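# Turn the odd knob in each row to match

## Task

The knob box has rows of knobs (A1 to A4, B1 to B4, and so on), and in every row at least three knobs already share one mark. Wherever a knob in a row points at some other mark, rotate it until it points at the mark the rest of that row shares. Every other knob has to be left pointing at the mark it points at now. This only counts if the knobs stay in these positions on their own at the end, with the gripper no longer holding them.

## Robot and tools

Robot: one SO101-type arm with five joints (shoulder pan -1.920 to 1.920 rad, shoulder lift -1.745 to 1.745, elbow flex -1.690 to 1.580, wrist flex -1.658 to 1.658, wrist roll -2.744 to 2.841) and a two-finger gripper. The fingers extend along the gripper's +z axis and close along its y axis. Only the -y finger moves; the +y finger is fixed. The reported hand position is the pad centre of the fixed finger, about 5 mm short of its tip. Fully open, the moving fingertip sits about 85 mm back toward the wrist; closed, it reaches at most about 4 mm beyond the fixed tip.

Scene frame: origin on the table top under the arm base, +z up, +y to the left when facing +x. Results give end_effector_position (metres) and end_effector_quat_wxyz in this frame; far out the printed position can be slightly wrong. The base may sit tilted on the table.

execute_actions(actions): actions is a list of actions, run in order. Each action is a list of 0 to 15 rows, one row per 1/30 s control step; if fewer than 15, the last row is repeated until 15 steps (0.5 s) pass. A row is 7 numbers, each in [-1, 1]: dx, dy, dz, rx, ry, rz, opening. The first six are an offset, not a pose: they are measured in the gripper's own axes from the gripper pose measured when that action began (for a call's first action, the pose in the latest result of this scene). Every row refers to that same starting pose, not to the row before. Scale: 1.0 equals 0.6 m for dx, dy, dz and 180 degrees for the rotation vector rx, ry, rz. opening is absolute: +1 fully open (0.106 m), -1 closed, 0 about 0.074 m (linear in finger joint travel, not in width). Going from open to closed takes at least about 0.5 s. An empty list only returns state and images.

move(target, speed, blocking): target is one such 7-number row, an offset in gripper axes from the pose in the latest result showing one, plus an absolute opening that is sent when the move starts. The gripper follows a straight path for 0.5 to 10 s (longer paths stop early), taking the shorter rotation. speed in m/s, 0.002 to 0.5, default 0.25; rotation is capped at twice that in rad/s. The path ignores obstacles, and the real gripper can lag, drift, or exceed speed, mostly with the arm nearly straight. Faster contact and aiming further past the contact both press harder. With blocking=false you get a result after 0.5 s while motion continues; use wait(0) to check, and call wait or stop before sending new rows or moves. The extra move: line reports the outcome (done, off_target, moving, held, fault), any limits (paced = the pose sent was clipped; held = some steps were blocked, after which the arm may surge) and the distance left to target.

wait(seconds): 0 to 10; the arm keeps its last command, a running move continues, and it returns early when the move ends. stop(): brakes a running move (needs room); fingers keep moving. zoom_image(camera, region): camera is cam_high or cam_wrist; region is [x0, y0, x1, y1] in pixels of that camera's latest image, top-left at (0, 0), at most 504 by 504. read_manual(section): only "licences", no motion. finished_scene(scene): pass the current scene number; it is final, so call it only once the knobs are set and the gripper has let go.

Cameras: cam_high 896x504 pinhole, fixed, looking down from about (0.45, -0.59, 1.08); cam_wrist 504x504 fisheye on the gripper. Calibration is given in OpenCV form but may be off by a few degrees and millimetres.

Control details. Each step the commanded pose is clipped to within 70 mm and 16 degrees of the measured pose; after an action the arm continues only to the last clipped pose, so long moves need more actions. Result line Hand target shows the pose the controller now drives to; pose unreachable means the clearance check (which treats the base mount as arm) altered or blocked the command; HELD marks blocked steps in the step readings. Because there are only five joints, the fingers always lie in the vertical plane through the base axis and the gripper. To tilt them by angle a in that plane, use rotation vector a*(cos w, sin w, 0) in gripper axes, where w is the wrist roll angle; positive a tips them outward then up. Fingers can point straight down no higher than about 0.09 m above the base at 0.16 m out, about 0.04 m at 0.25 m; they can be horizontal up to about 0.38 m high. Near the base (within about 0.15 m, fingers down) keep wrist roll between about -1.9 and 0.0 rad or the bracket or open finger may hit the arm. Expect a few mm of error, about 1 cm far out; held loads are not weight-compensated.

Gripping: grip_measured is the finger opening on the command scale. To hold, command clearly less than it; the gap sets squeeze force (about 19 to 25 N per pad max). Commanding more than about 0.08 below it for about 2 s total may silently weaken the grip; commanding above it restores force but releases.

Cautions: do not knock anything off the table; avoid slams, drops, hard hits and long hard pushes. Pushing about 2 s against something rigid can silently weaken a motor; fix by moving a few cm back in one action. MOTOR HOT appears from 55 °C; at 70 °C an OVER-TEMPERATURE FAULT stops the arm until it cools. FAULT lines end moves or waits. The simulation runs while you think, holding the last command. Smooth, low-effort, quick motion is preferred. For the knobs, grasp or nudge only the odd knob in a row, leave the others untouched, and release it so it holds its new mark unaided.

Each tool is called after ">>>" as a command line: name --argument value for each argument, lists and objects as JSON in quotes; but a table of rows of numbers goes row by row, as --pt "numbers of a row", without its own name.

## Session

I'll start by looking at the scene.

>>> execute_actions --actions '[]'

Scene clock: 0.00 s.
end_effector_position=(+0.0998, +0.2097, +0.2044) grip_measured=+1.00 end_effector_quat_wxyz=(-0.564, +0.776, +0.028, +0.281)
Joint positions: [-1.118 -1.109  1.283  0.03   0.548  0.106]
Hand target: +0.100, +0.210, +0.204; -0.564, +0.776, +0.028, +0.281

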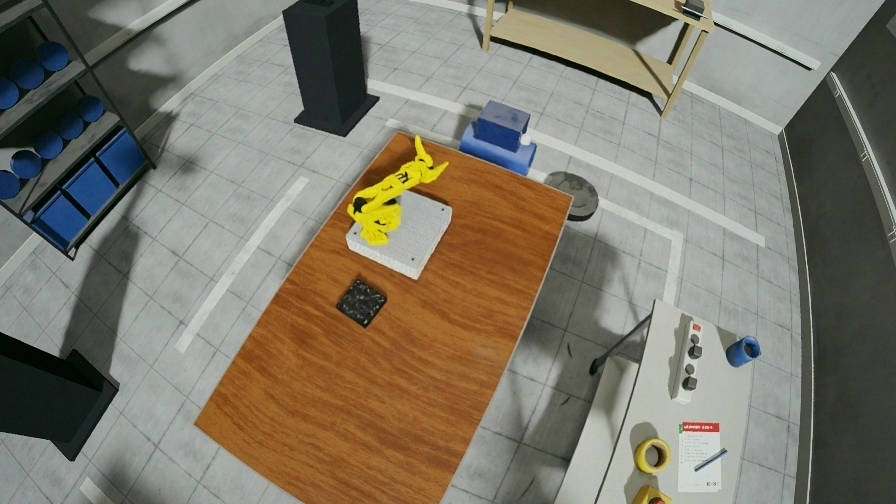

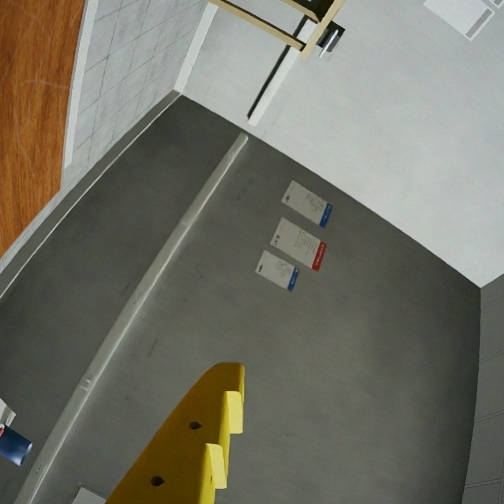

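>>> zoom_image --camera "cam_high" --region '[320, 260, 410, 340]'

>>> zoom_image --camera "cam_high" --region '[320, 120, 480, 290]'

Region (320, 260, 410, 340) of cam_high's 896x504 image, scaled by 5.600, with more detail than that image has.

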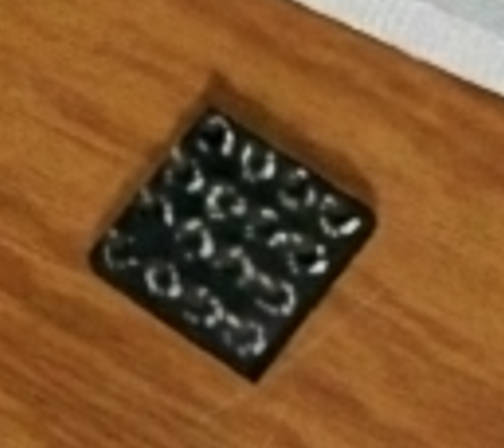

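Region (320, 120, 480, 290) of cam_high's 896x504 image, scaled by 2.965, with more detail than that image has; it fills the left 474 columns of this view, and the rest is white.

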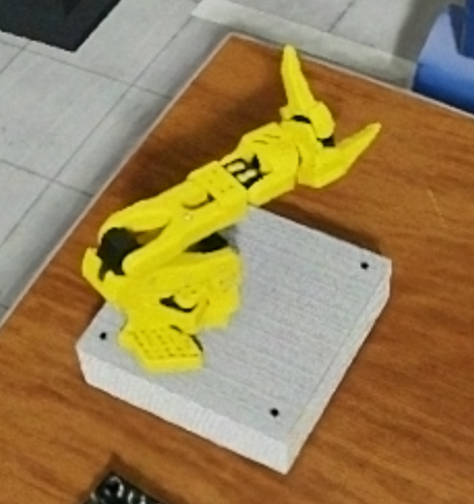

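>>> move --target '[-0.0900, 0.1232, -0.0780, -0.3138, 0.1863, 0.5989, 1]' --speed 0.5

Scene clock: 122.70 s.
end_effector_position=(+0.0628, +0.1552, +0.1262) grip_measured=+1.00 end_effector_quat_wxyz=(+0.170, -0.532, +0.822, +0.109)
Joint positions: [-1.113 -0.805  0.93   1.035 -1.513  0.106]
Hand target: +0.063, +0.155, +0.126; +0.166, -0.529, +0.826, +0.107
Off the commanded pose: 0.001 m, 1 deg.
move: done; limits=paced
camera_calibration (this result's frames):
cam_wrist: T_world_to_cam=[[0.918793, -0.394312, -0.0183583, 0.00720634], [-0.385049, -0.905509, 0.178298, 0.164553], [-0.0869285, -0.15675, -0.983805, 0.221627], [0, 0, 0, 1]] pos_world=[0.0760057, 0.186586, 0.188831]

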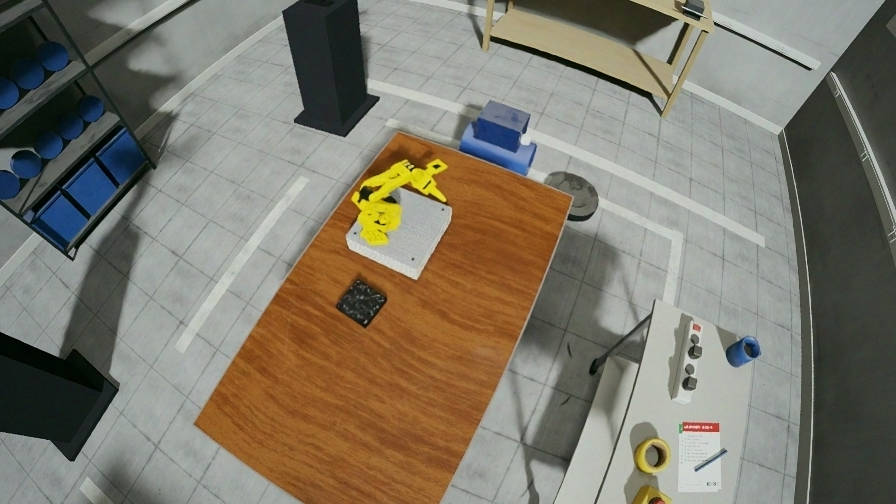

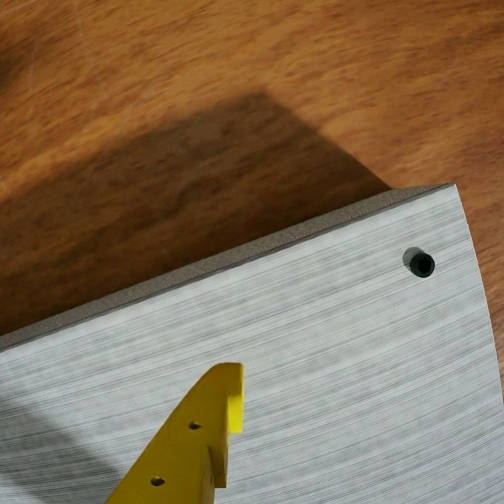

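>>> execute_actions --actions '[[[-0.0001,-0.0146,0.0001,0.0067,0,0.0153,1],[0.0004,-0.0292,-0.0001,0.0133,0,0.0306,1],[0.0017,-0.0437,-0.0006,0.02,0,0.0458,1],[0.0036,-0.0582,-0.0014,0.0266,0,0.0611,1],[0.0063,-0.0725,-0.0024,0.0333,0,0.0764,1],[0.0096,-0.0867,-0.0038,0.0399,0,0.0917,1],[0.0136,-0.1006,-0.0055,0.0466,0,0.107,1],[0.0183,-0.1143,-0.0075,0.0532,0,0.1222,1],[0.0236,-0.1277,-0.0098,0.0599,0,0.1375,1],[0.0296,-0.1408,-0.0123,0.0665,0,0.1528,1],[0.0361,-0.1536,-0.0151,0.0732,0,0.1681,1],[0.0433,-0.1659,-0.0182,0.0798,0,0.1833,1],[0.0511,-0.1778,-0.0215,0.0865,0,0.1986,1],[0.0594,-0.1893,-0.0251,0.0932,0,0.2139,1],[0.0682,-0.2003,-0.0289,0.0998,0,0.2292,1]],[[0.0036,-0.0582,-0.0014,0.0266,0,0.0611,1],[0.0063,-0.0725,-0.0024,0.0333,0,0.0764,1],[0.0096,-0.0867,-0.0038,0.0399,0,0.0917,1],[0.0136,-0.1006,-0.0055,0.0466,0,0.107,1],[0.0183,-0.1143,-0.0075,0.0532,0,0.1222,1],[0.0236,-0.1277,-0.0098,0.0599,0,0.1375,1],[0.0296,-0.1408,-0.0123,0.0665,0,0.1528,1],[0.0361,-0.1536,-0.0151,0.0732,0,0.1681,1],[0.0433,-0.1659,-0.0182,0.0798,0,0.1833,1],[0.0511,-0.1778,-0.0215,0.0865,0,0.1986,1],[0.0594,-0.1893,-0.0251,0.0932,0,0.2139,1],[0.0682,-0.2003,-0.0289,0.0998,0,0.2292,1],[0.0776,-0.2107,-0.033,0.1065,0,0.2445,1],[0.0875,-0.2206,-0.0372,0.1131,0,0.2597,1],[0.0978,-0.2299,-0.0417,0.1198,0,0.275,1]],[[0.0036,-0.0582,-0.0014,0.0266,0,0.0611,1],[0.0063,-0.0725,-0.0024,0.0333,0,0.0764,1],[0.0096,-0.0867,-0.0038,0.0399,0,0.0917,1],[0.0136,-0.1006,-0.0055,0.0466,0,0.107,1],[0.0183,-0.1143,-0.0075,0.0532,0,0.1222,1],[0.0236,-0.1277,-0.0098,0.0599,0,0.1375,1],[0.0296,-0.1408,-0.0123,0.0665,0,0.1528,1],[0.0361,-0.1536,-0.0151,0.0732,0,0.1681,1],[0.0433,-0.1659,-0.0182,0.0798,0,0.1833,1],[0.0511,-0.1778,-0.0215,0.0865,0,0.1986,1],[0.0594,-0.1893,-0.0251,0.0932,0,0.2139,1],[0.0682,-0.2003,-0.0289,0.0998,0,0.2292,1],[0.0776,-0.2107,-0.033,0.1065,0,0.2445,1],[0.0875,-0.2206,-0.0372,0.1131,0,0.2597,1],[0.0978,-0.2299,-0.0417,0.1198,0,0.275,1]],[[0.0036,-0.0582,-0.0014,0.0266,0,0.0611,1],[0.0063,-0.0725,-0.0024,0.0333,0,0.0764,1],[0.0096,-0.0867,-0.0038,0.0399,0,0.0917,1],[0.0136,-0.1006,-0.0055,0.0466,0,0.107,1],[0.0183,-0.1143,-0.0075,0.0532,0,0.1222,1],[0.0236,-0.1277,-0.0098,0.0599,0,0.1375,1],[0.0236,-0.1277,-0.0098,0.0599,0,0.1375,1],[0.0296,-0.1408,-0.0123,0.0665,0,0.1528,1]]]'

Scene clock: 200.33 s.
end_effector_position=(+0.0135, -0.1406, +0.1171) grip_measured=+1.00 end_effector_quat_wxyz=(+0.133, +0.706, +0.685, -0.120)
Joint positions: [ 1.557 -1.012  1.081  1.145 -1.592  0.106]
Hand target: +0.012, -0.141, +0.116; +0.130, +0.707, +0.685, -0.121
Off the commanded pose: 0.006 m, 1 deg.
Step readings (end_effector_position; steps 1 to 15: 1st action; 16 to 30: 2nd action; 31 to 45: 3rd action; 46 to 60: 4th action):
0: (+0.0628, +0.1552, +0.1262)
1: (+0.0628, +0.1552, +0.1262)
2: (+0.0638, +0.1548, +0.1262)
4: (+0.0723, +0.1512, +0.1264)
8: (+0.0978, +0.1367, +0.1279)
15: (+0.1371, +0.0950, +0.1273)
16: (+0.1414, +0.0878, +0.1269)
17: (+0.1449, +0.0809, +0.1267)
19: (+0.1508, +0.0669, +0.1268)
23: (+0.1590, +0.0359, +0.1265)
30: (+0.1582, -0.0216, +0.1243)
31: (+0.1563, -0.0296, +0.1238)
32: (+0.1533, -0.0369, +0.1230)
34: (+0.1476, -0.0504, +0.1227)
38: (+0.1317, -0.0775, +0.1221)
45: (+0.0912, -0.1176, +0.1202)
46: (+0.0841, -0.1217, +0.1197)
47: (+0.0772, -0.1247, +0.1188)
49: (+0.0638, -0.1296, +0.1182)
53: (+0.0351, -0.1379, +0.1183)
60: end_effector_position above
camera_calibration (this result's frames):
cam_wrist: T_world_to_cam=[[-0.998982, 0.00995241, -0.0439991, 0.0215047], [-0.000172388, 0.97451, 0.224344, 0.13311], [0.0451103, 0.224123, -0.973516, 0.212573], [0, 0, 0, 1]] pos_world=[0.0119166, -0.177574, 0.178027]

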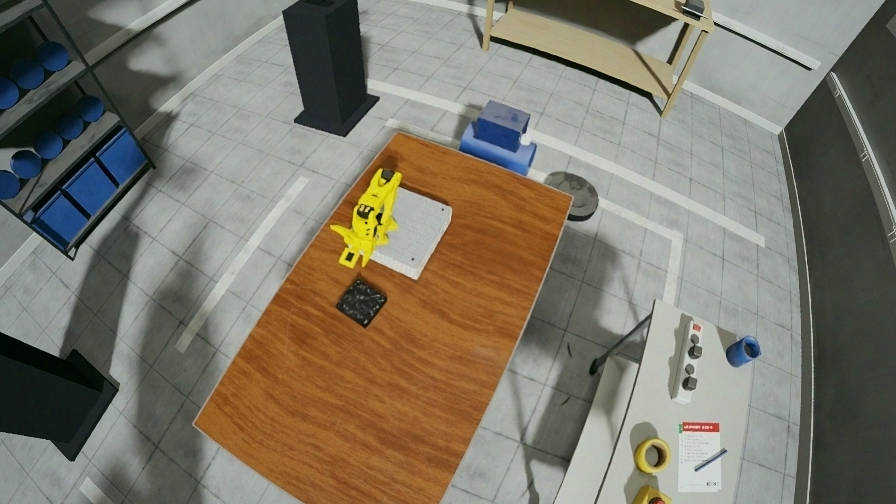

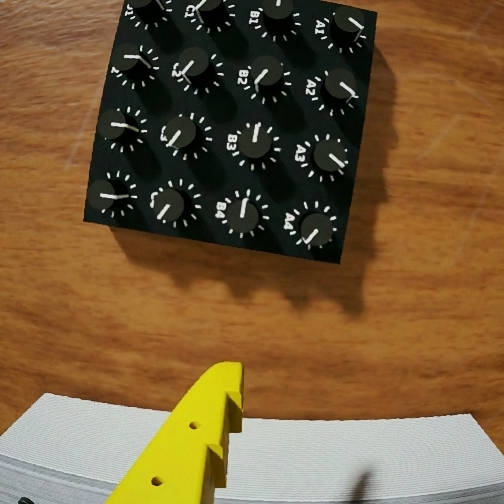

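>>> zoom_image --camera "cam_wrist" --region '[70, 0, 240, 170]'

>>> zoom_image --camera "cam_wrist" --region '[210, 0, 390, 180]'

>>> zoom_image --camera "cam_wrist" --region '[70, 100, 240, 270]'

>>> zoom_image --camera "cam_wrist" --region '[200, 100, 370, 270]'

Region (70, 0, 240, 170) of cam_wrist's 504x504 image, scaled by 2.965, with more detail than that image has.

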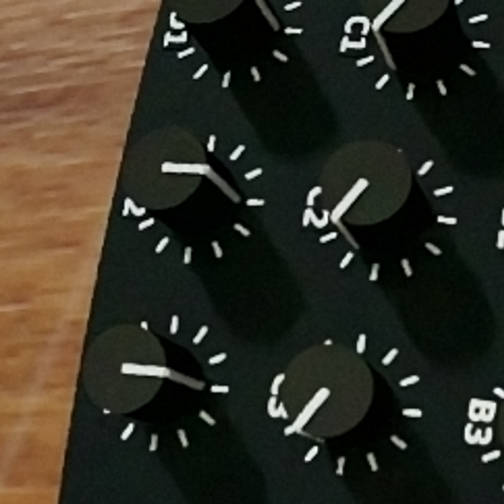

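Region (210, 0, 390, 180) of cam_wrist's 504x504 image, scaled by 2.800, with more detail than that image has.

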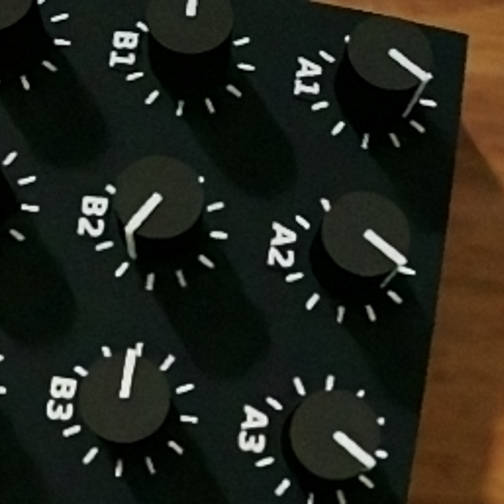

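Region (70, 100, 240, 270) of cam_wrist's 504x504 image, scaled by 2.965, with more detail than that image has.

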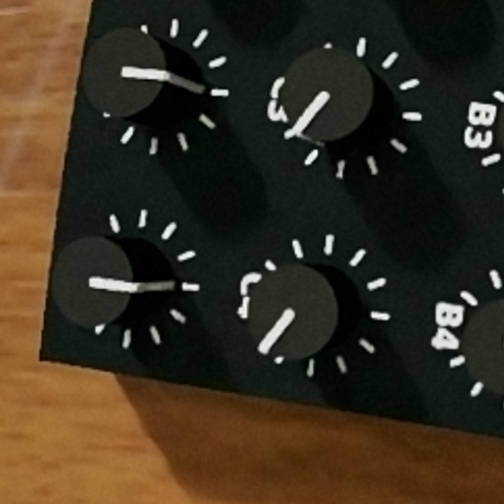

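Region (200, 100, 370, 270) of cam_wrist's 504x504 image, scaled by 2.965, with more detail than that image has.

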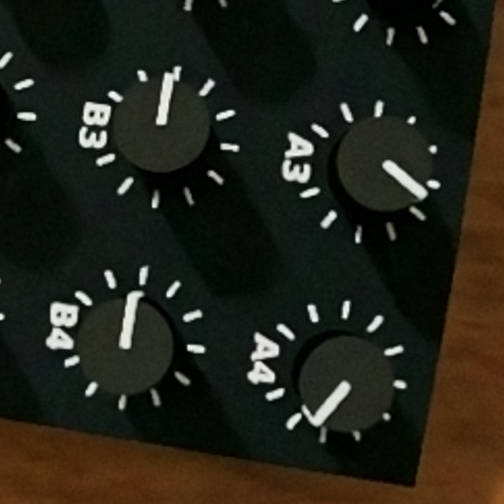

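>>> move --target '[0.0077, -0.0233, 0.0930, 0.0236, 0.1294, 0.0786, -0.74]' --speed 0.25

Scene clock: 321.70 s.
end_effector_position=(+0.0023, -0.1578, +0.0669) grip_measured=-0.73 end_effector_quat_wxyz=(-0.013, +0.793, +0.609, +0.009)
Joint positions: [ 1.631 -0.078  0.706  0.978 -1.75   0.022]
Hand target: +0.001, -0.157, +0.065; -0.020, +0.799, +0.601, +0.015
Off the commanded pose: 0.005 m, 2 deg.
move: done
camera_calibration (this result's frames):
cam_wrist: T_world_to_cam=[[-0.967412, 0.252673, -0.0164248, 0.0446516], [0.196842, 0.791283, 0.5789, 0.108036], [0.159269, 0.556802, -0.815233, 0.209715], [0, 0, 0, 1]] pos_world=[-0.0114708, -0.213539, 0.109158]

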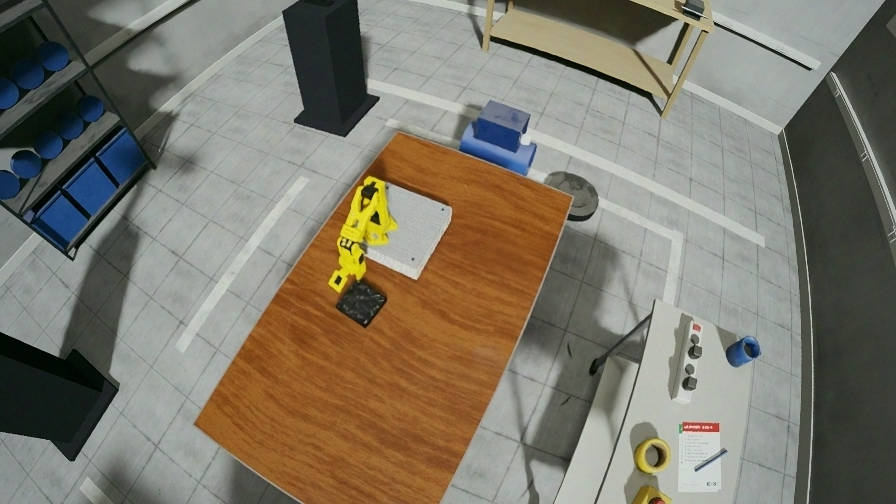

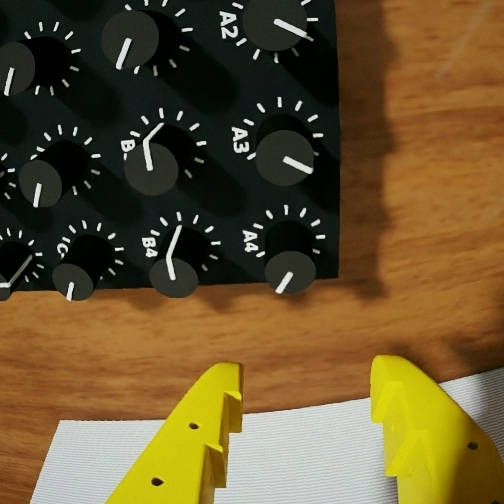

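>>> zoom_image --camera "cam_wrist" --region '[200, 90, 400, 310]'

>>> zoom_image --camera "cam_wrist" --region '[60, 0, 340, 200]'

Region (200, 90, 400, 310) of cam_wrist's 504x504 image, scaled by 2.291, with more detail than that image has; it fills the left 458 columns of this view, and the rest is white.

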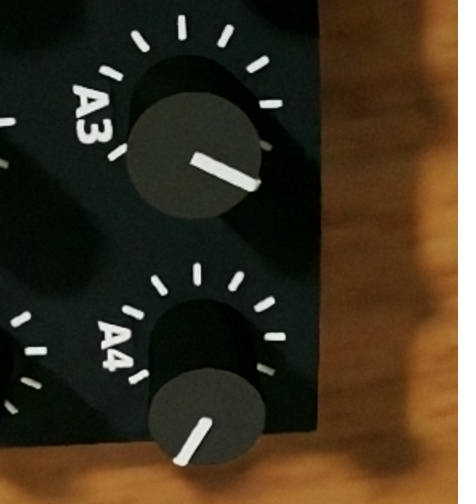

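Region (60, 0, 340, 200) of cam_wrist's 504x504 image, scaled by 1.800, with more detail than that image has; it fills the top 360 rows of this view, and the rest is white.

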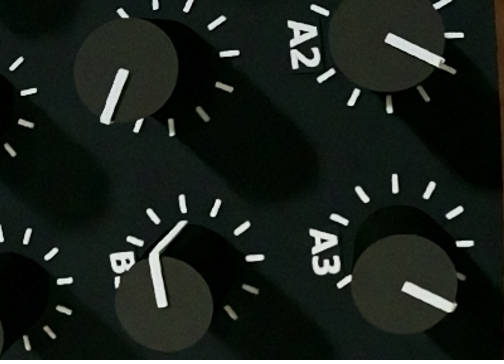

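>>> move --target '[0.0, -0.002, 0.040, 0, 0, 0, -0.74]' --speed 0.06

Scene clock: 394.17 s.
end_effector_position=(+0.0022, -0.1616, +0.0467) grip_measured=-0.73 end_effector_quat_wxyz=(-0.004, +0.793, +0.609, +0.002)
Joint positions: [ 1.631  0.042  0.748  0.794 -1.75   0.022]
Hand target: +0.001, -0.157, +0.043; -0.014, +0.793, +0.609, +0.010
Off the commanded pose: 0.006 m, 1 deg.
move: done
camera_calibration (this result's frames):
cam_wrist: T_world_to_cam=[[-0.967441, 0.252184, -0.0214922, 0.0452644], [0.197233, 0.804394, 0.560401, 0.125714], [0.158612, 0.537916, -0.827943, 0.19295], [0, 0, 0, 1]] pos_world=[-0.0116085, -0.216329, 0.090274]

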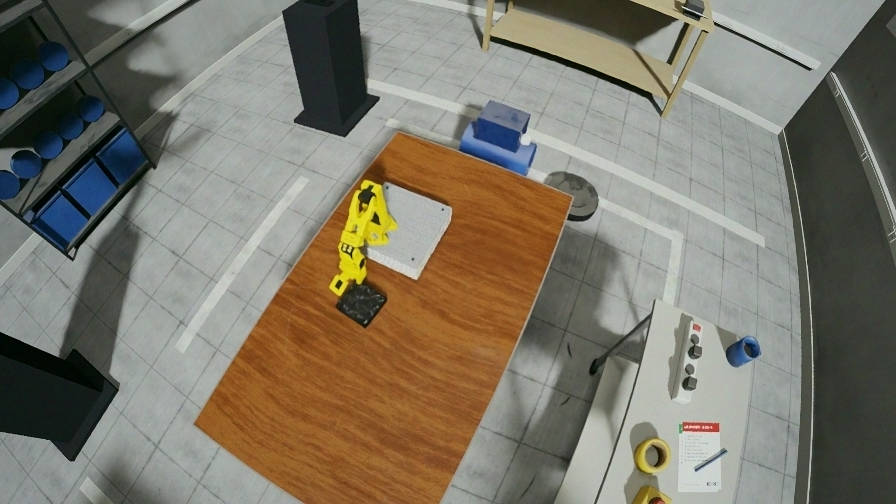

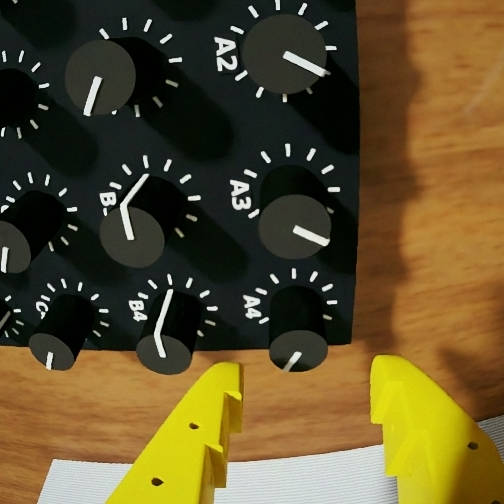

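>>> zoom_image --camera "cam_wrist" --region '[190, 180, 420, 440]'

Region (190, 180, 420, 440) of cam_wrist's 504x504 image, scaled by 1.938, with more detail than that image has; it fills the left 446 columns of this view, and the rest is white.

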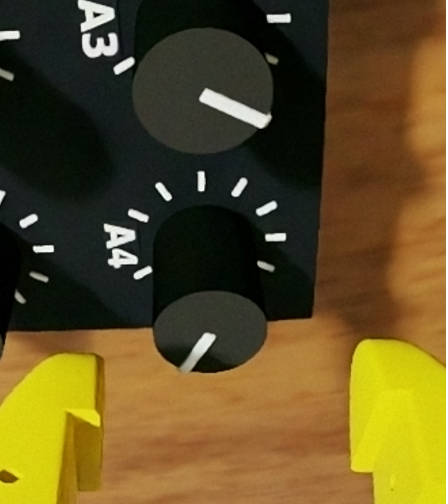

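>>> move --target '[0.0100, -0.0067, 0.0275, 0.0025, 0.011, 0, -0.74]' --speed 0.04

Scene clock: 432.83 s.
end_effector_position=(+0.0015, -0.1599, +0.0342) grip_measured=-0.73 end_effector_quat_wxyz=(-0.008, +0.793, +0.610, +0.005)
Joint positions: [ 1.635  0.129  0.758  0.706 -1.744  0.022]
Hand target: +0.000, -0.155, +0.031; -0.018, +0.793, +0.609, +0.014
Off the commanded pose: 0.007 m, 1 deg.
move: done
camera_calibration (this result's frames):
cam_wrist: T_world_to_cam=[[-0.96781, 0.250944, -0.0192618, 0.0436312], [0.19575, 0.79863, 0.569097, 0.130325], [0.158194, 0.547008, -0.822045, 0.183089], [0, 0, 0, 1]] pos_world=[-0.0122482, -0.215182, 0.0771798]

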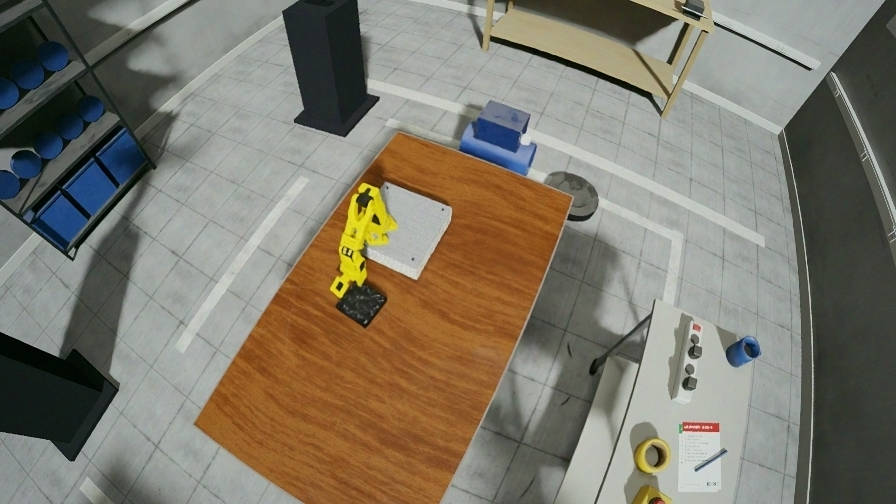

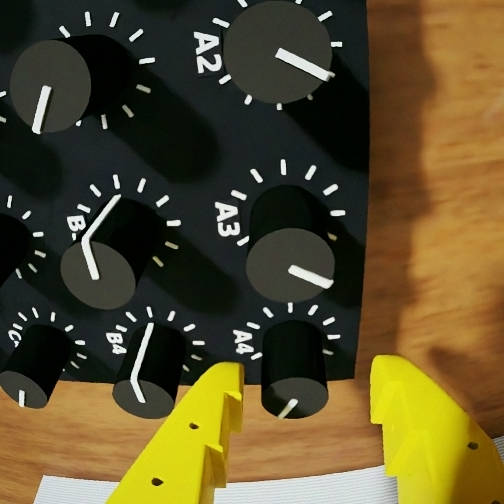

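>>> zoom_image --camera "cam_wrist" --region '[170, 220, 430, 480]'

Region (170, 220, 430, 480) of cam_wrist's 504x504 image, scaled by 1.938, with more detail than that image has.

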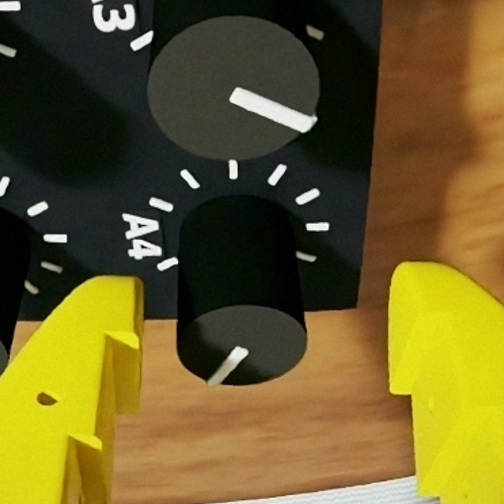

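>>> execute_actions --actions '[[[0.0078,-0.0047,0.0065,0.0018,0.0081,0,-0.75],[0.0078,-0.0052,0.0067,0.0018,0.0081,0,-0.76],[0.0078,-0.0057,0.0069,0.0018,0.0081,0,-0.77],[0.0078,-0.0062,0.0071,0.0018,0.0081,0,-0.78],[0.0078,-0.0067,0.0073,0.0018,0.0081,0,-0.79],[0.0078,-0.0072,0.0075,0.0018,0.0081,0,-0.80],[0.0078,-0.0077,0.0077,0.0018,0.0081,0,-0.81],[0.0078,-0.0082,0.0079,0.0018,0.0081,0,-0.82],[0.0078,-0.0088,0.0082,0.0018,0.0081,0,-0.82]]]'

Scene clock: 475.03 s.
end_effector_position=(-0.0012, -0.1598, +0.0333) grip_measured=-0.81 end_effector_quat_wxyz=(-0.008, +0.793, +0.609, +0.005)
Joint positions: [ 1.652  0.134  0.761  0.697 -1.729  0.016]
Hand target: -0.002, -0.154, +0.030; -0.018, +0.793, +0.609, +0.014
Off the commanded pose: 0.007 m, 2 deg.
Step readings (end_effector_position):
0: (+0.0015, -0.1602, +0.0342)
1: (+0.0012, -0.1602, +0.0342)
2: (+0.0012, -0.1602, +0.0342)
4: (+0.0010, -0.1599, +0.0340)
8: (+0.0000, -0.1597, +0.0337)
15: end_effector_position above
camera_calibration (this result's frames):
cam_wrist: T_world_to_cam=[[-0.967419, 0.252397, -0.0199198, 0.0412491], [0.196818, 0.799211, 0.567912, 0.131358], [0.159259, 0.545488, -0.822848, 0.182499], [0, 0, 0, 1]] pos_world=[-0.0150132, -0.214945, 0.0763904]

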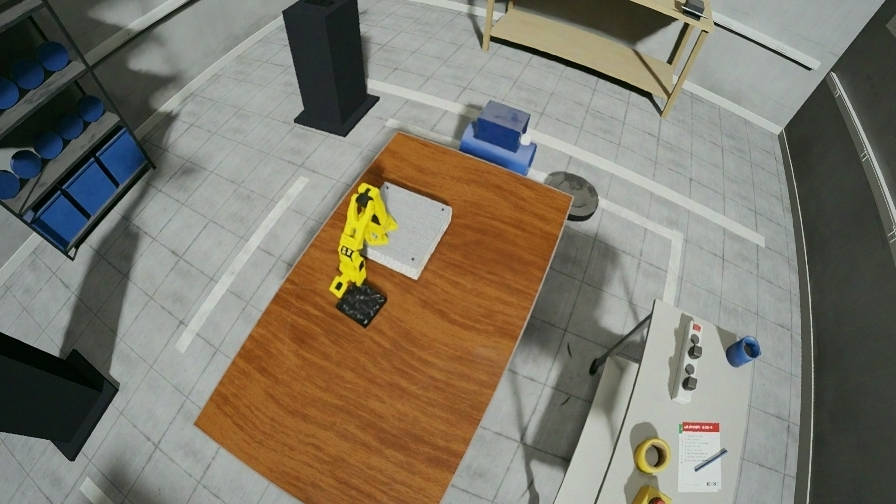

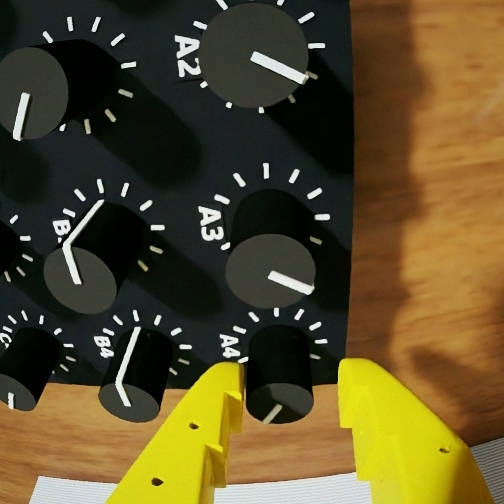

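>>> execute_actions --actions '[[[0.003,-0.002,0.002,0,0,0,-0.83],[0.003,-0.002,0.002,0,0,0,-0.845],[0.003,-0.002,0.002,0,0,0,-0.86],[0.003,-0.002,0.002,0,0,0,-0.875],[0.003,-0.002,0.002,0,0,0,-0.89],[0.003,-0.002,0.002,0,0,0,-0.905],[0.003,-0.002,0.002,0,0,0,-0.92],[0.003,-0.002,0.002,0,0,0,-0.93],[0.003,-0.002,0.002,0,0,0,-0.94]]]'

Scene clock: 496.60 s.
end_effector_position=(-0.0012, -0.1594, +0.0328) grip_measured=-0.88 end_effector_quat_wxyz=(-0.007, +0.793, +0.609, +0.005)
Joint positions: [ 1.652  0.134  0.768  0.689 -1.729  0.011]
Hand target: -0.002, -0.158, +0.032; -0.008, +0.793, +0.609, +0.005
Off the commanded pose: 0.002 m, 0 deg.
Step readings (end_effector_position):
0: (-0.0012, -0.1598, +0.0333)
1: (-0.0012, -0.1594, +0.0332)
2: (-0.0012, -0.1591, +0.0329)
4: (-0.0012, -0.1592, +0.0328)
8: (-0.0012, -0.1594, +0.0328)
15: end_effector_position above
camera_calibration (this result's frames):
cam_wrist: T_world_to_cam=[[-0.967421, 0.252362, -0.0202254, 0.0411659], [0.196863, 0.800081, 0.56667, 0.13154], [0.159188, 0.544227, -0.823696, 0.181667], [0, 0, 0, 1]] pos_world=[-0.0149899, -0.2145, 0.0759313]

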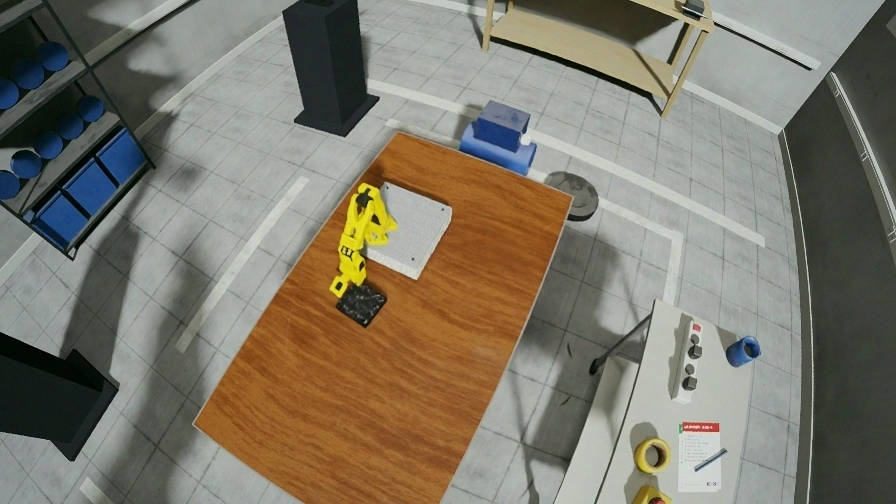

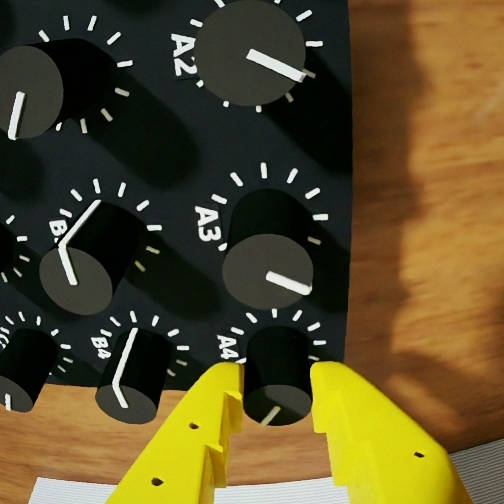

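>>> move --target '[0.0093, -0.0096, 0, 0, 0, -0.508, -0.94]' --speed 0.5

Scene clock: 503.40 s.
end_effector_position=(-0.0065, -0.1531, +0.0339) grip_measured=-0.88 end_effector_quat_wxyz=(-0.001, +0.127, +0.992, +0.003)
Joint positions: [ 1.648  0.135  0.754  0.691 -0.157  0.011]
Hand target: -0.005, -0.152, +0.033; -0.002, +0.118, +0.993, +0.008
Off the commanded pose: 0.002 m, 1 deg.
move: done
camera_calibration (this result's frames):
cam_wrist: T_world_to_cam=[[-0.246076, -0.96874, -0.0314363, -0.147404], [-0.809658, 0.187621, 0.556104, 0.0269277], [-0.532822, 0.162297, -0.830518, 0.117206], [0, 0, 0, 1]] pos_world=[0.0479797, -0.166871, 0.0777336]

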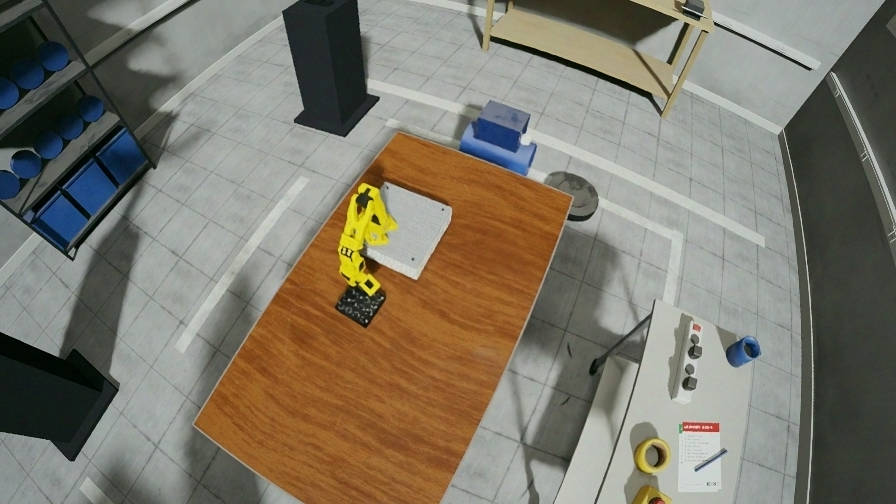

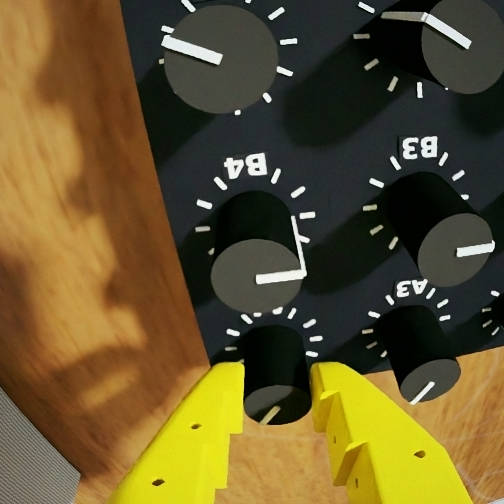

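>>> zoom_image --camera "cam_high" --region '[320, 260, 410, 340]'

>>> zoom_image --camera "cam_wrist" --region '[200, 270, 500, 450]'

Region (320, 260, 410, 340) of cam_high's 896x504 image, scaled by 5.600, with more detail than that image has.

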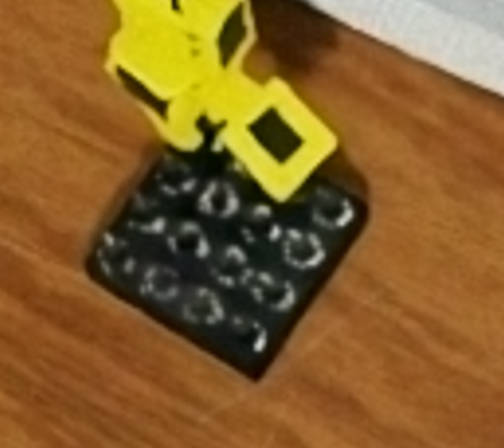

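Region (200, 270, 500, 450) of cam_wrist's 504x504 image, scaled by 1.680, with more detail than that image has; it fills the top 302 rows of this view, and the rest is white.

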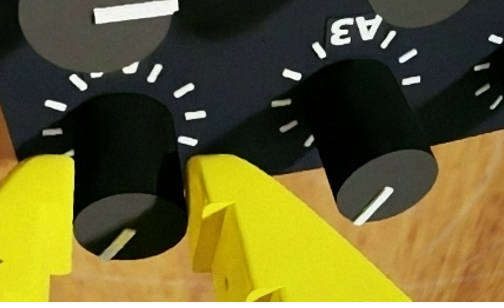

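>>> execute_actions --actions '[[[0,0,0,0,0,-0.008,-0.94],[0,0,0,0,0,-0.012,-0.94],[0,0,0,0,0,-0.016,-0.94],[0,0,0,0,0,-0.020,-0.94],[0,0,0,0,0,-0.023,-0.94],[0,0,0,0,0,-0.023,-0.94],[0,0,0,0,0,-0.023,-0.94],[0,0,0,0,0,-0.023,-0.94],[0,0,0,0,0,-0.023,-0.94],[0,0,0,0,0,-0.023,-0.91],[0,0,0,0,0,-0.023,-0.88],[0,0,0,0,0,-0.023,-0.86],[0,0,0,0,0,-0.023,-0.845],[0,0,0,0,0,-0.023,-0.83]],[[-0.0013,-0.0023,-0.004,0.0048,-0.0014,0,-0.83],[-0.0013,-0.0023,-0.006,0.0048,-0.0014,0,-0.83],[-0.0013,-0.0023,-0.009,0.0048,-0.0014,0,-0.83],[-0.0013,-0.0023,-0.012,0.0048,-0.0014,0,-0.83],[-0.0013,-0.0023,-0.015,0.0048,-0.0014,0,-0.83],[-0.0013,-0.0023,-0.018,0.0048,-0.0014,0,-0.83],[-0.0013,-0.0023,-0.021,0.0048,-0.0014,0,-0.83],[-0.0013,-0.0023,-0.024,0.0048,-0.0014,0,-0.83],[-0.0013,-0.0023,-0.027,0.0048,-0.0014,0,-0.83],[-0.0013,-0.0023,-0.031,0.0048,-0.0014,0,-0.83],[-0.0013,-0.0023,-0.035,0.0048,-0.0014,0,-0.83],[-0.0013,-0.0023,-0.039,0.0048,-0.0014,0,-0.83],[-0.0013,-0.0023,-0.043,0.0048,-0.0014,0,-0.83],[-0.0013,-0.0023,-0.047,0.0048,-0.0014,0,-0.83],[-0.0013,-0.0023,-0.050,0.0048,-0.0014,0,-0.83]]]'

Scene clock: 602.23 s.
end_effector_position=(-0.0069, -0.1517, +0.0550) grip_measured=-0.84 end_effector_quat_wxyz=(-0.001, +0.098, +0.995, +0.002)
Joint positions: [ 1.648 -0.016  0.742  0.854 -0.097  0.014]
Hand target: -0.006, -0.154, +0.063; -0.001, +0.098, +0.995, -0.004
Off the commanded pose: 0.009 m, 1 deg.
Step readings (end_effector_position; steps 1 to 15: 1st action; 16 to 30: 2nd action):
0: (-0.0065, -0.1531, +0.0339)
1: (-0.0065, -0.1531, +0.0339)
2: (-0.0066, -0.1531, +0.0339)
4: (-0.0067, -0.1530, +0.0339)
8: (-0.0069, -0.1530, +0.0339)
15: (-0.0070, -0.1530, +0.0339)
16: (-0.0070, -0.1530, +0.0339)
17: (-0.0070, -0.1530, +0.0341)
19: (-0.0070, -0.1529, +0.0353)
23: (-0.0070, -0.1533, +0.0415)
30: end_effector_position above
camera_calibration (this result's frames):
cam_wrist: T_world_to_cam=[[-0.187704, -0.981764, -0.0301176, -0.147194], [-0.819592, 0.139652, 0.555668, 0.00730893], [-0.541328, 0.128985, -0.830859, 0.129276], [0, 0, 0, 1]] pos_world=[0.0483419, -0.162205, 0.0989153]

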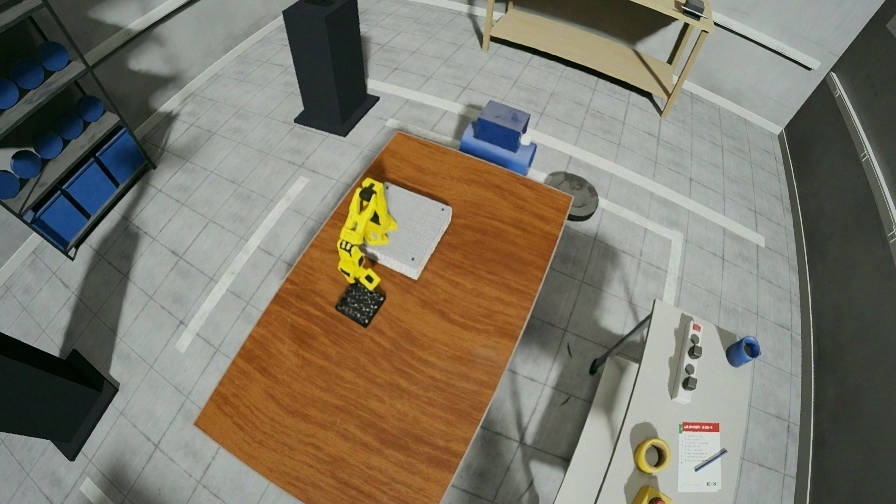

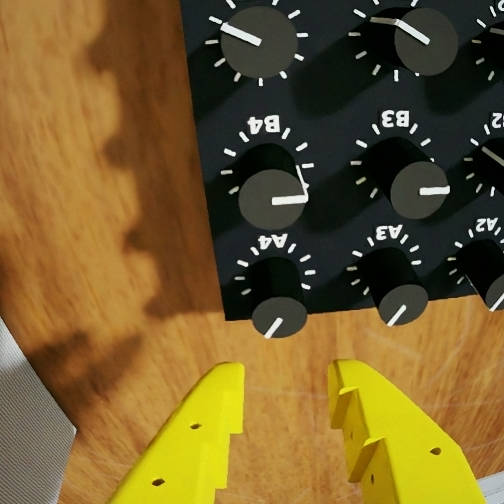

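>>> zoom_image --camera "cam_wrist" --region '[180, 0, 340, 240]'

>>> zoom_image --camera "cam_wrist" --region '[210, 200, 504, 360]'

Region (180, 0, 340, 240) of cam_wrist's 504x504 image, scaled by 2.100, with more detail than that image has.

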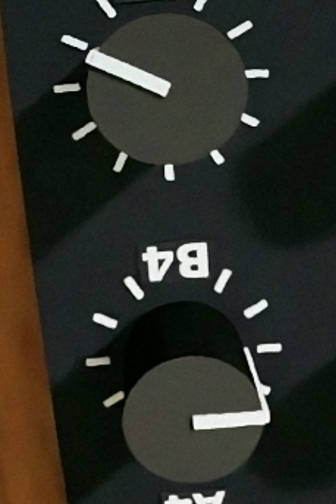

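Region (210, 200, 504, 360) of cam_wrist's 504x504 image, scaled by 1.714, with more detail than that image has; it fills the top 274 rows of this view, and the rest is white.

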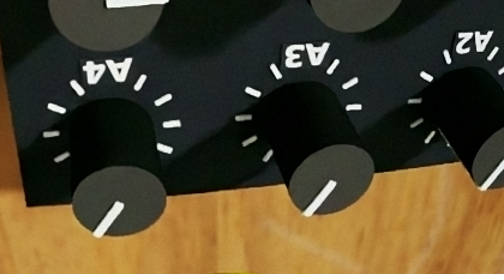

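>>> move --target '[-0.0637, -0.1067, 0.0078, -0.0034, 0.0153, 0.7221, -0.76]' --speed 0.5

Scene clock: 673.53 s.
end_effector_position=(+0.0158, -0.2245, +0.0551) grip_measured=-0.77 end_effector_quat_wxyz=(-0.011, +0.943, +0.332, +0.002)
Joint positions: [ 1.548  0.435  0.088  1.073 -2.465  0.02 ]
Hand target: +0.018, -0.222, +0.051; -0.022, +0.943, +0.332, +0.005
Off the commanded pose: 0.006 m, 1 deg.
move: done
camera_calibration (this result's frames):
cam_wrist: T_world_to_cam=[[-0.631735, 0.775155, -0.00678224, 0.185796], [0.638561, 0.525334, 0.562374, 0.0992353], [0.43949, 0.35094, -0.826855, 0.185104], [0, 0, 0, 1]] pos_world=[-0.0273457, -0.261113, 0.0985072]

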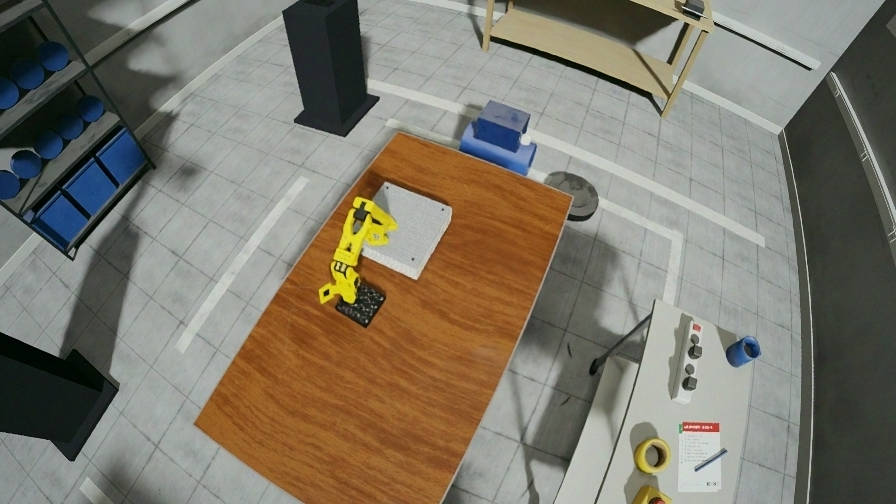

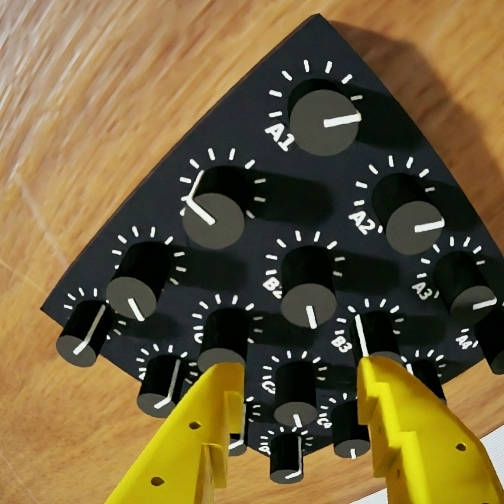

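>>> zoom_image --camera "cam_wrist" --region '[200, 60, 420, 400]'

>>> zoom_image --camera "cam_wrist" --region '[30, 220, 260, 430]'

Region (200, 60, 420, 400) of cam_wrist's 504x504 image, scaled by 1.482, with more detail than that image has; it fills the left 326 columns of this view, and the rest is white.

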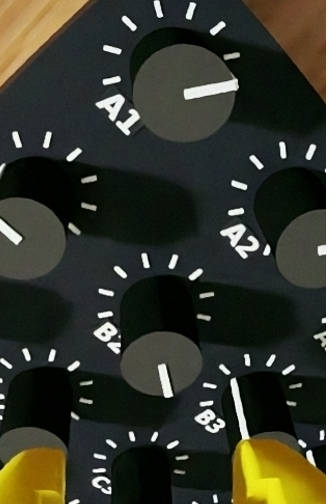

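Region (30, 220, 260, 430) of cam_wrist's 504x504 image, scaled by 2.191, with more detail than that image has; it fills the top 460 rows of this view, and the rest is white.

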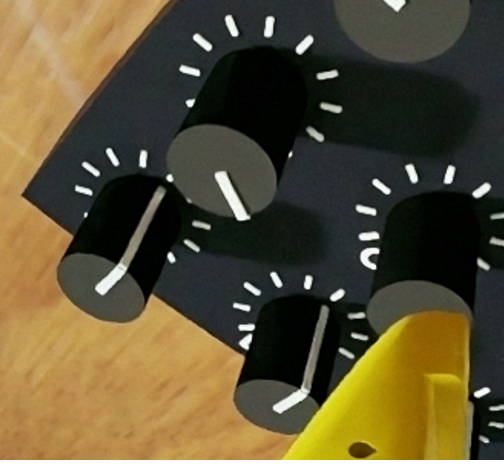

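>>> move --target '[-0.0018, -0.0147, 0.0475, 0.0103, 0.0075, 0, -0.76]' --speed 0.05

Scene clock: 742.10 s.
end_effector_position=(+0.0120, -0.2234, +0.0329) grip_measured=-0.77 end_effector_quat_wxyz=(-0.017, +0.943, +0.332, +0.004)
Joint positions: [ 1.565  0.54   0.103  0.964 -2.448  0.02 ]
Hand target: +0.010, -0.218, +0.027; -0.030, +0.943, +0.332, +0.009
Off the commanded pose: 0.009 m, 2 deg.
move: done
camera_calibration (this result's frames):
cam_wrist: T_world_to_cam=[[-0.631705, 0.775204, 0.00273059, 0.182106], [0.638573, 0.518363, 0.568792, 0.111789], [0.439514, 0.361052, -0.822477, 0.170155], [0, 0, 0, 1]] pos_world=[-0.0311335, -0.260551, 0.0758671]

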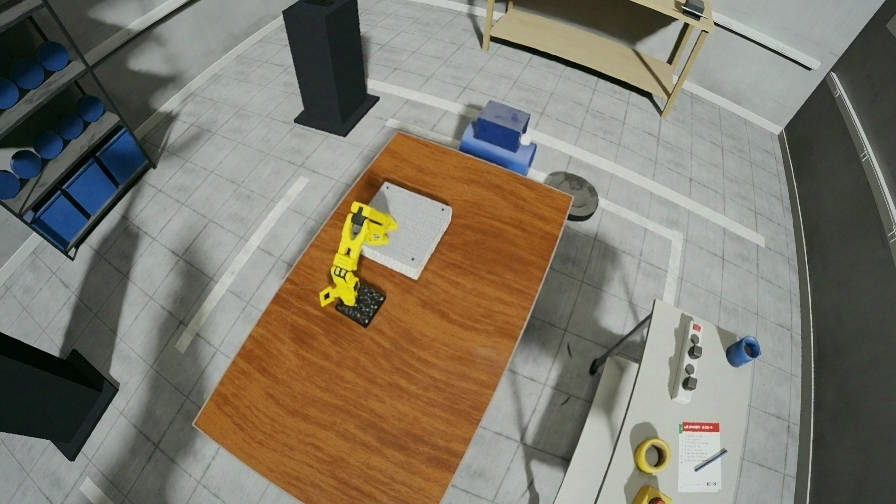

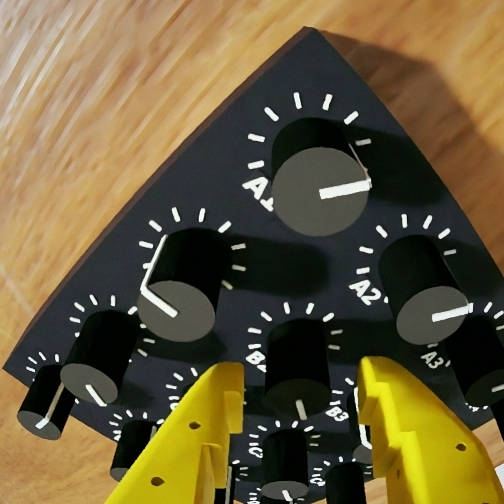

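>>> zoom_image --camera "cam_wrist" --region '[190, 280, 410, 470]'

>>> zoom_image --camera "cam_wrist" --region '[220, 80, 420, 260]'

Region (190, 280, 410, 470) of cam_wrist's 504x504 image, scaled by 2.291, with more detail than that image has; it fills the top 435 rows of this view, and the rest is white.

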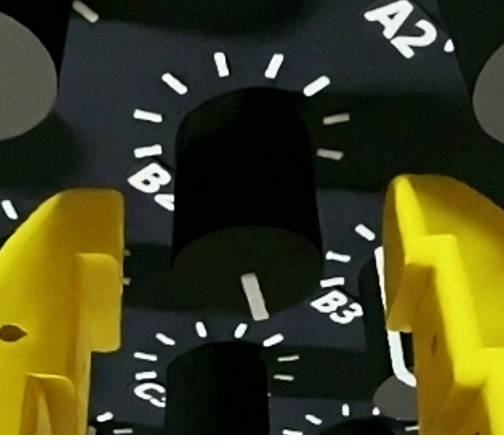

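Region (220, 80, 420, 260) of cam_wrist's 504x504 image, scaled by 2.520, with more detail than that image has; it fills the top 454 rows of this view, and the rest is white.

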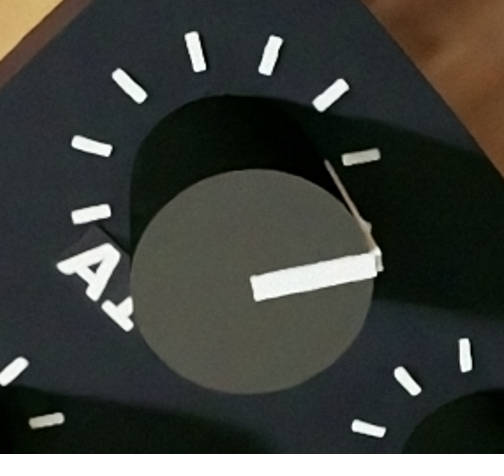

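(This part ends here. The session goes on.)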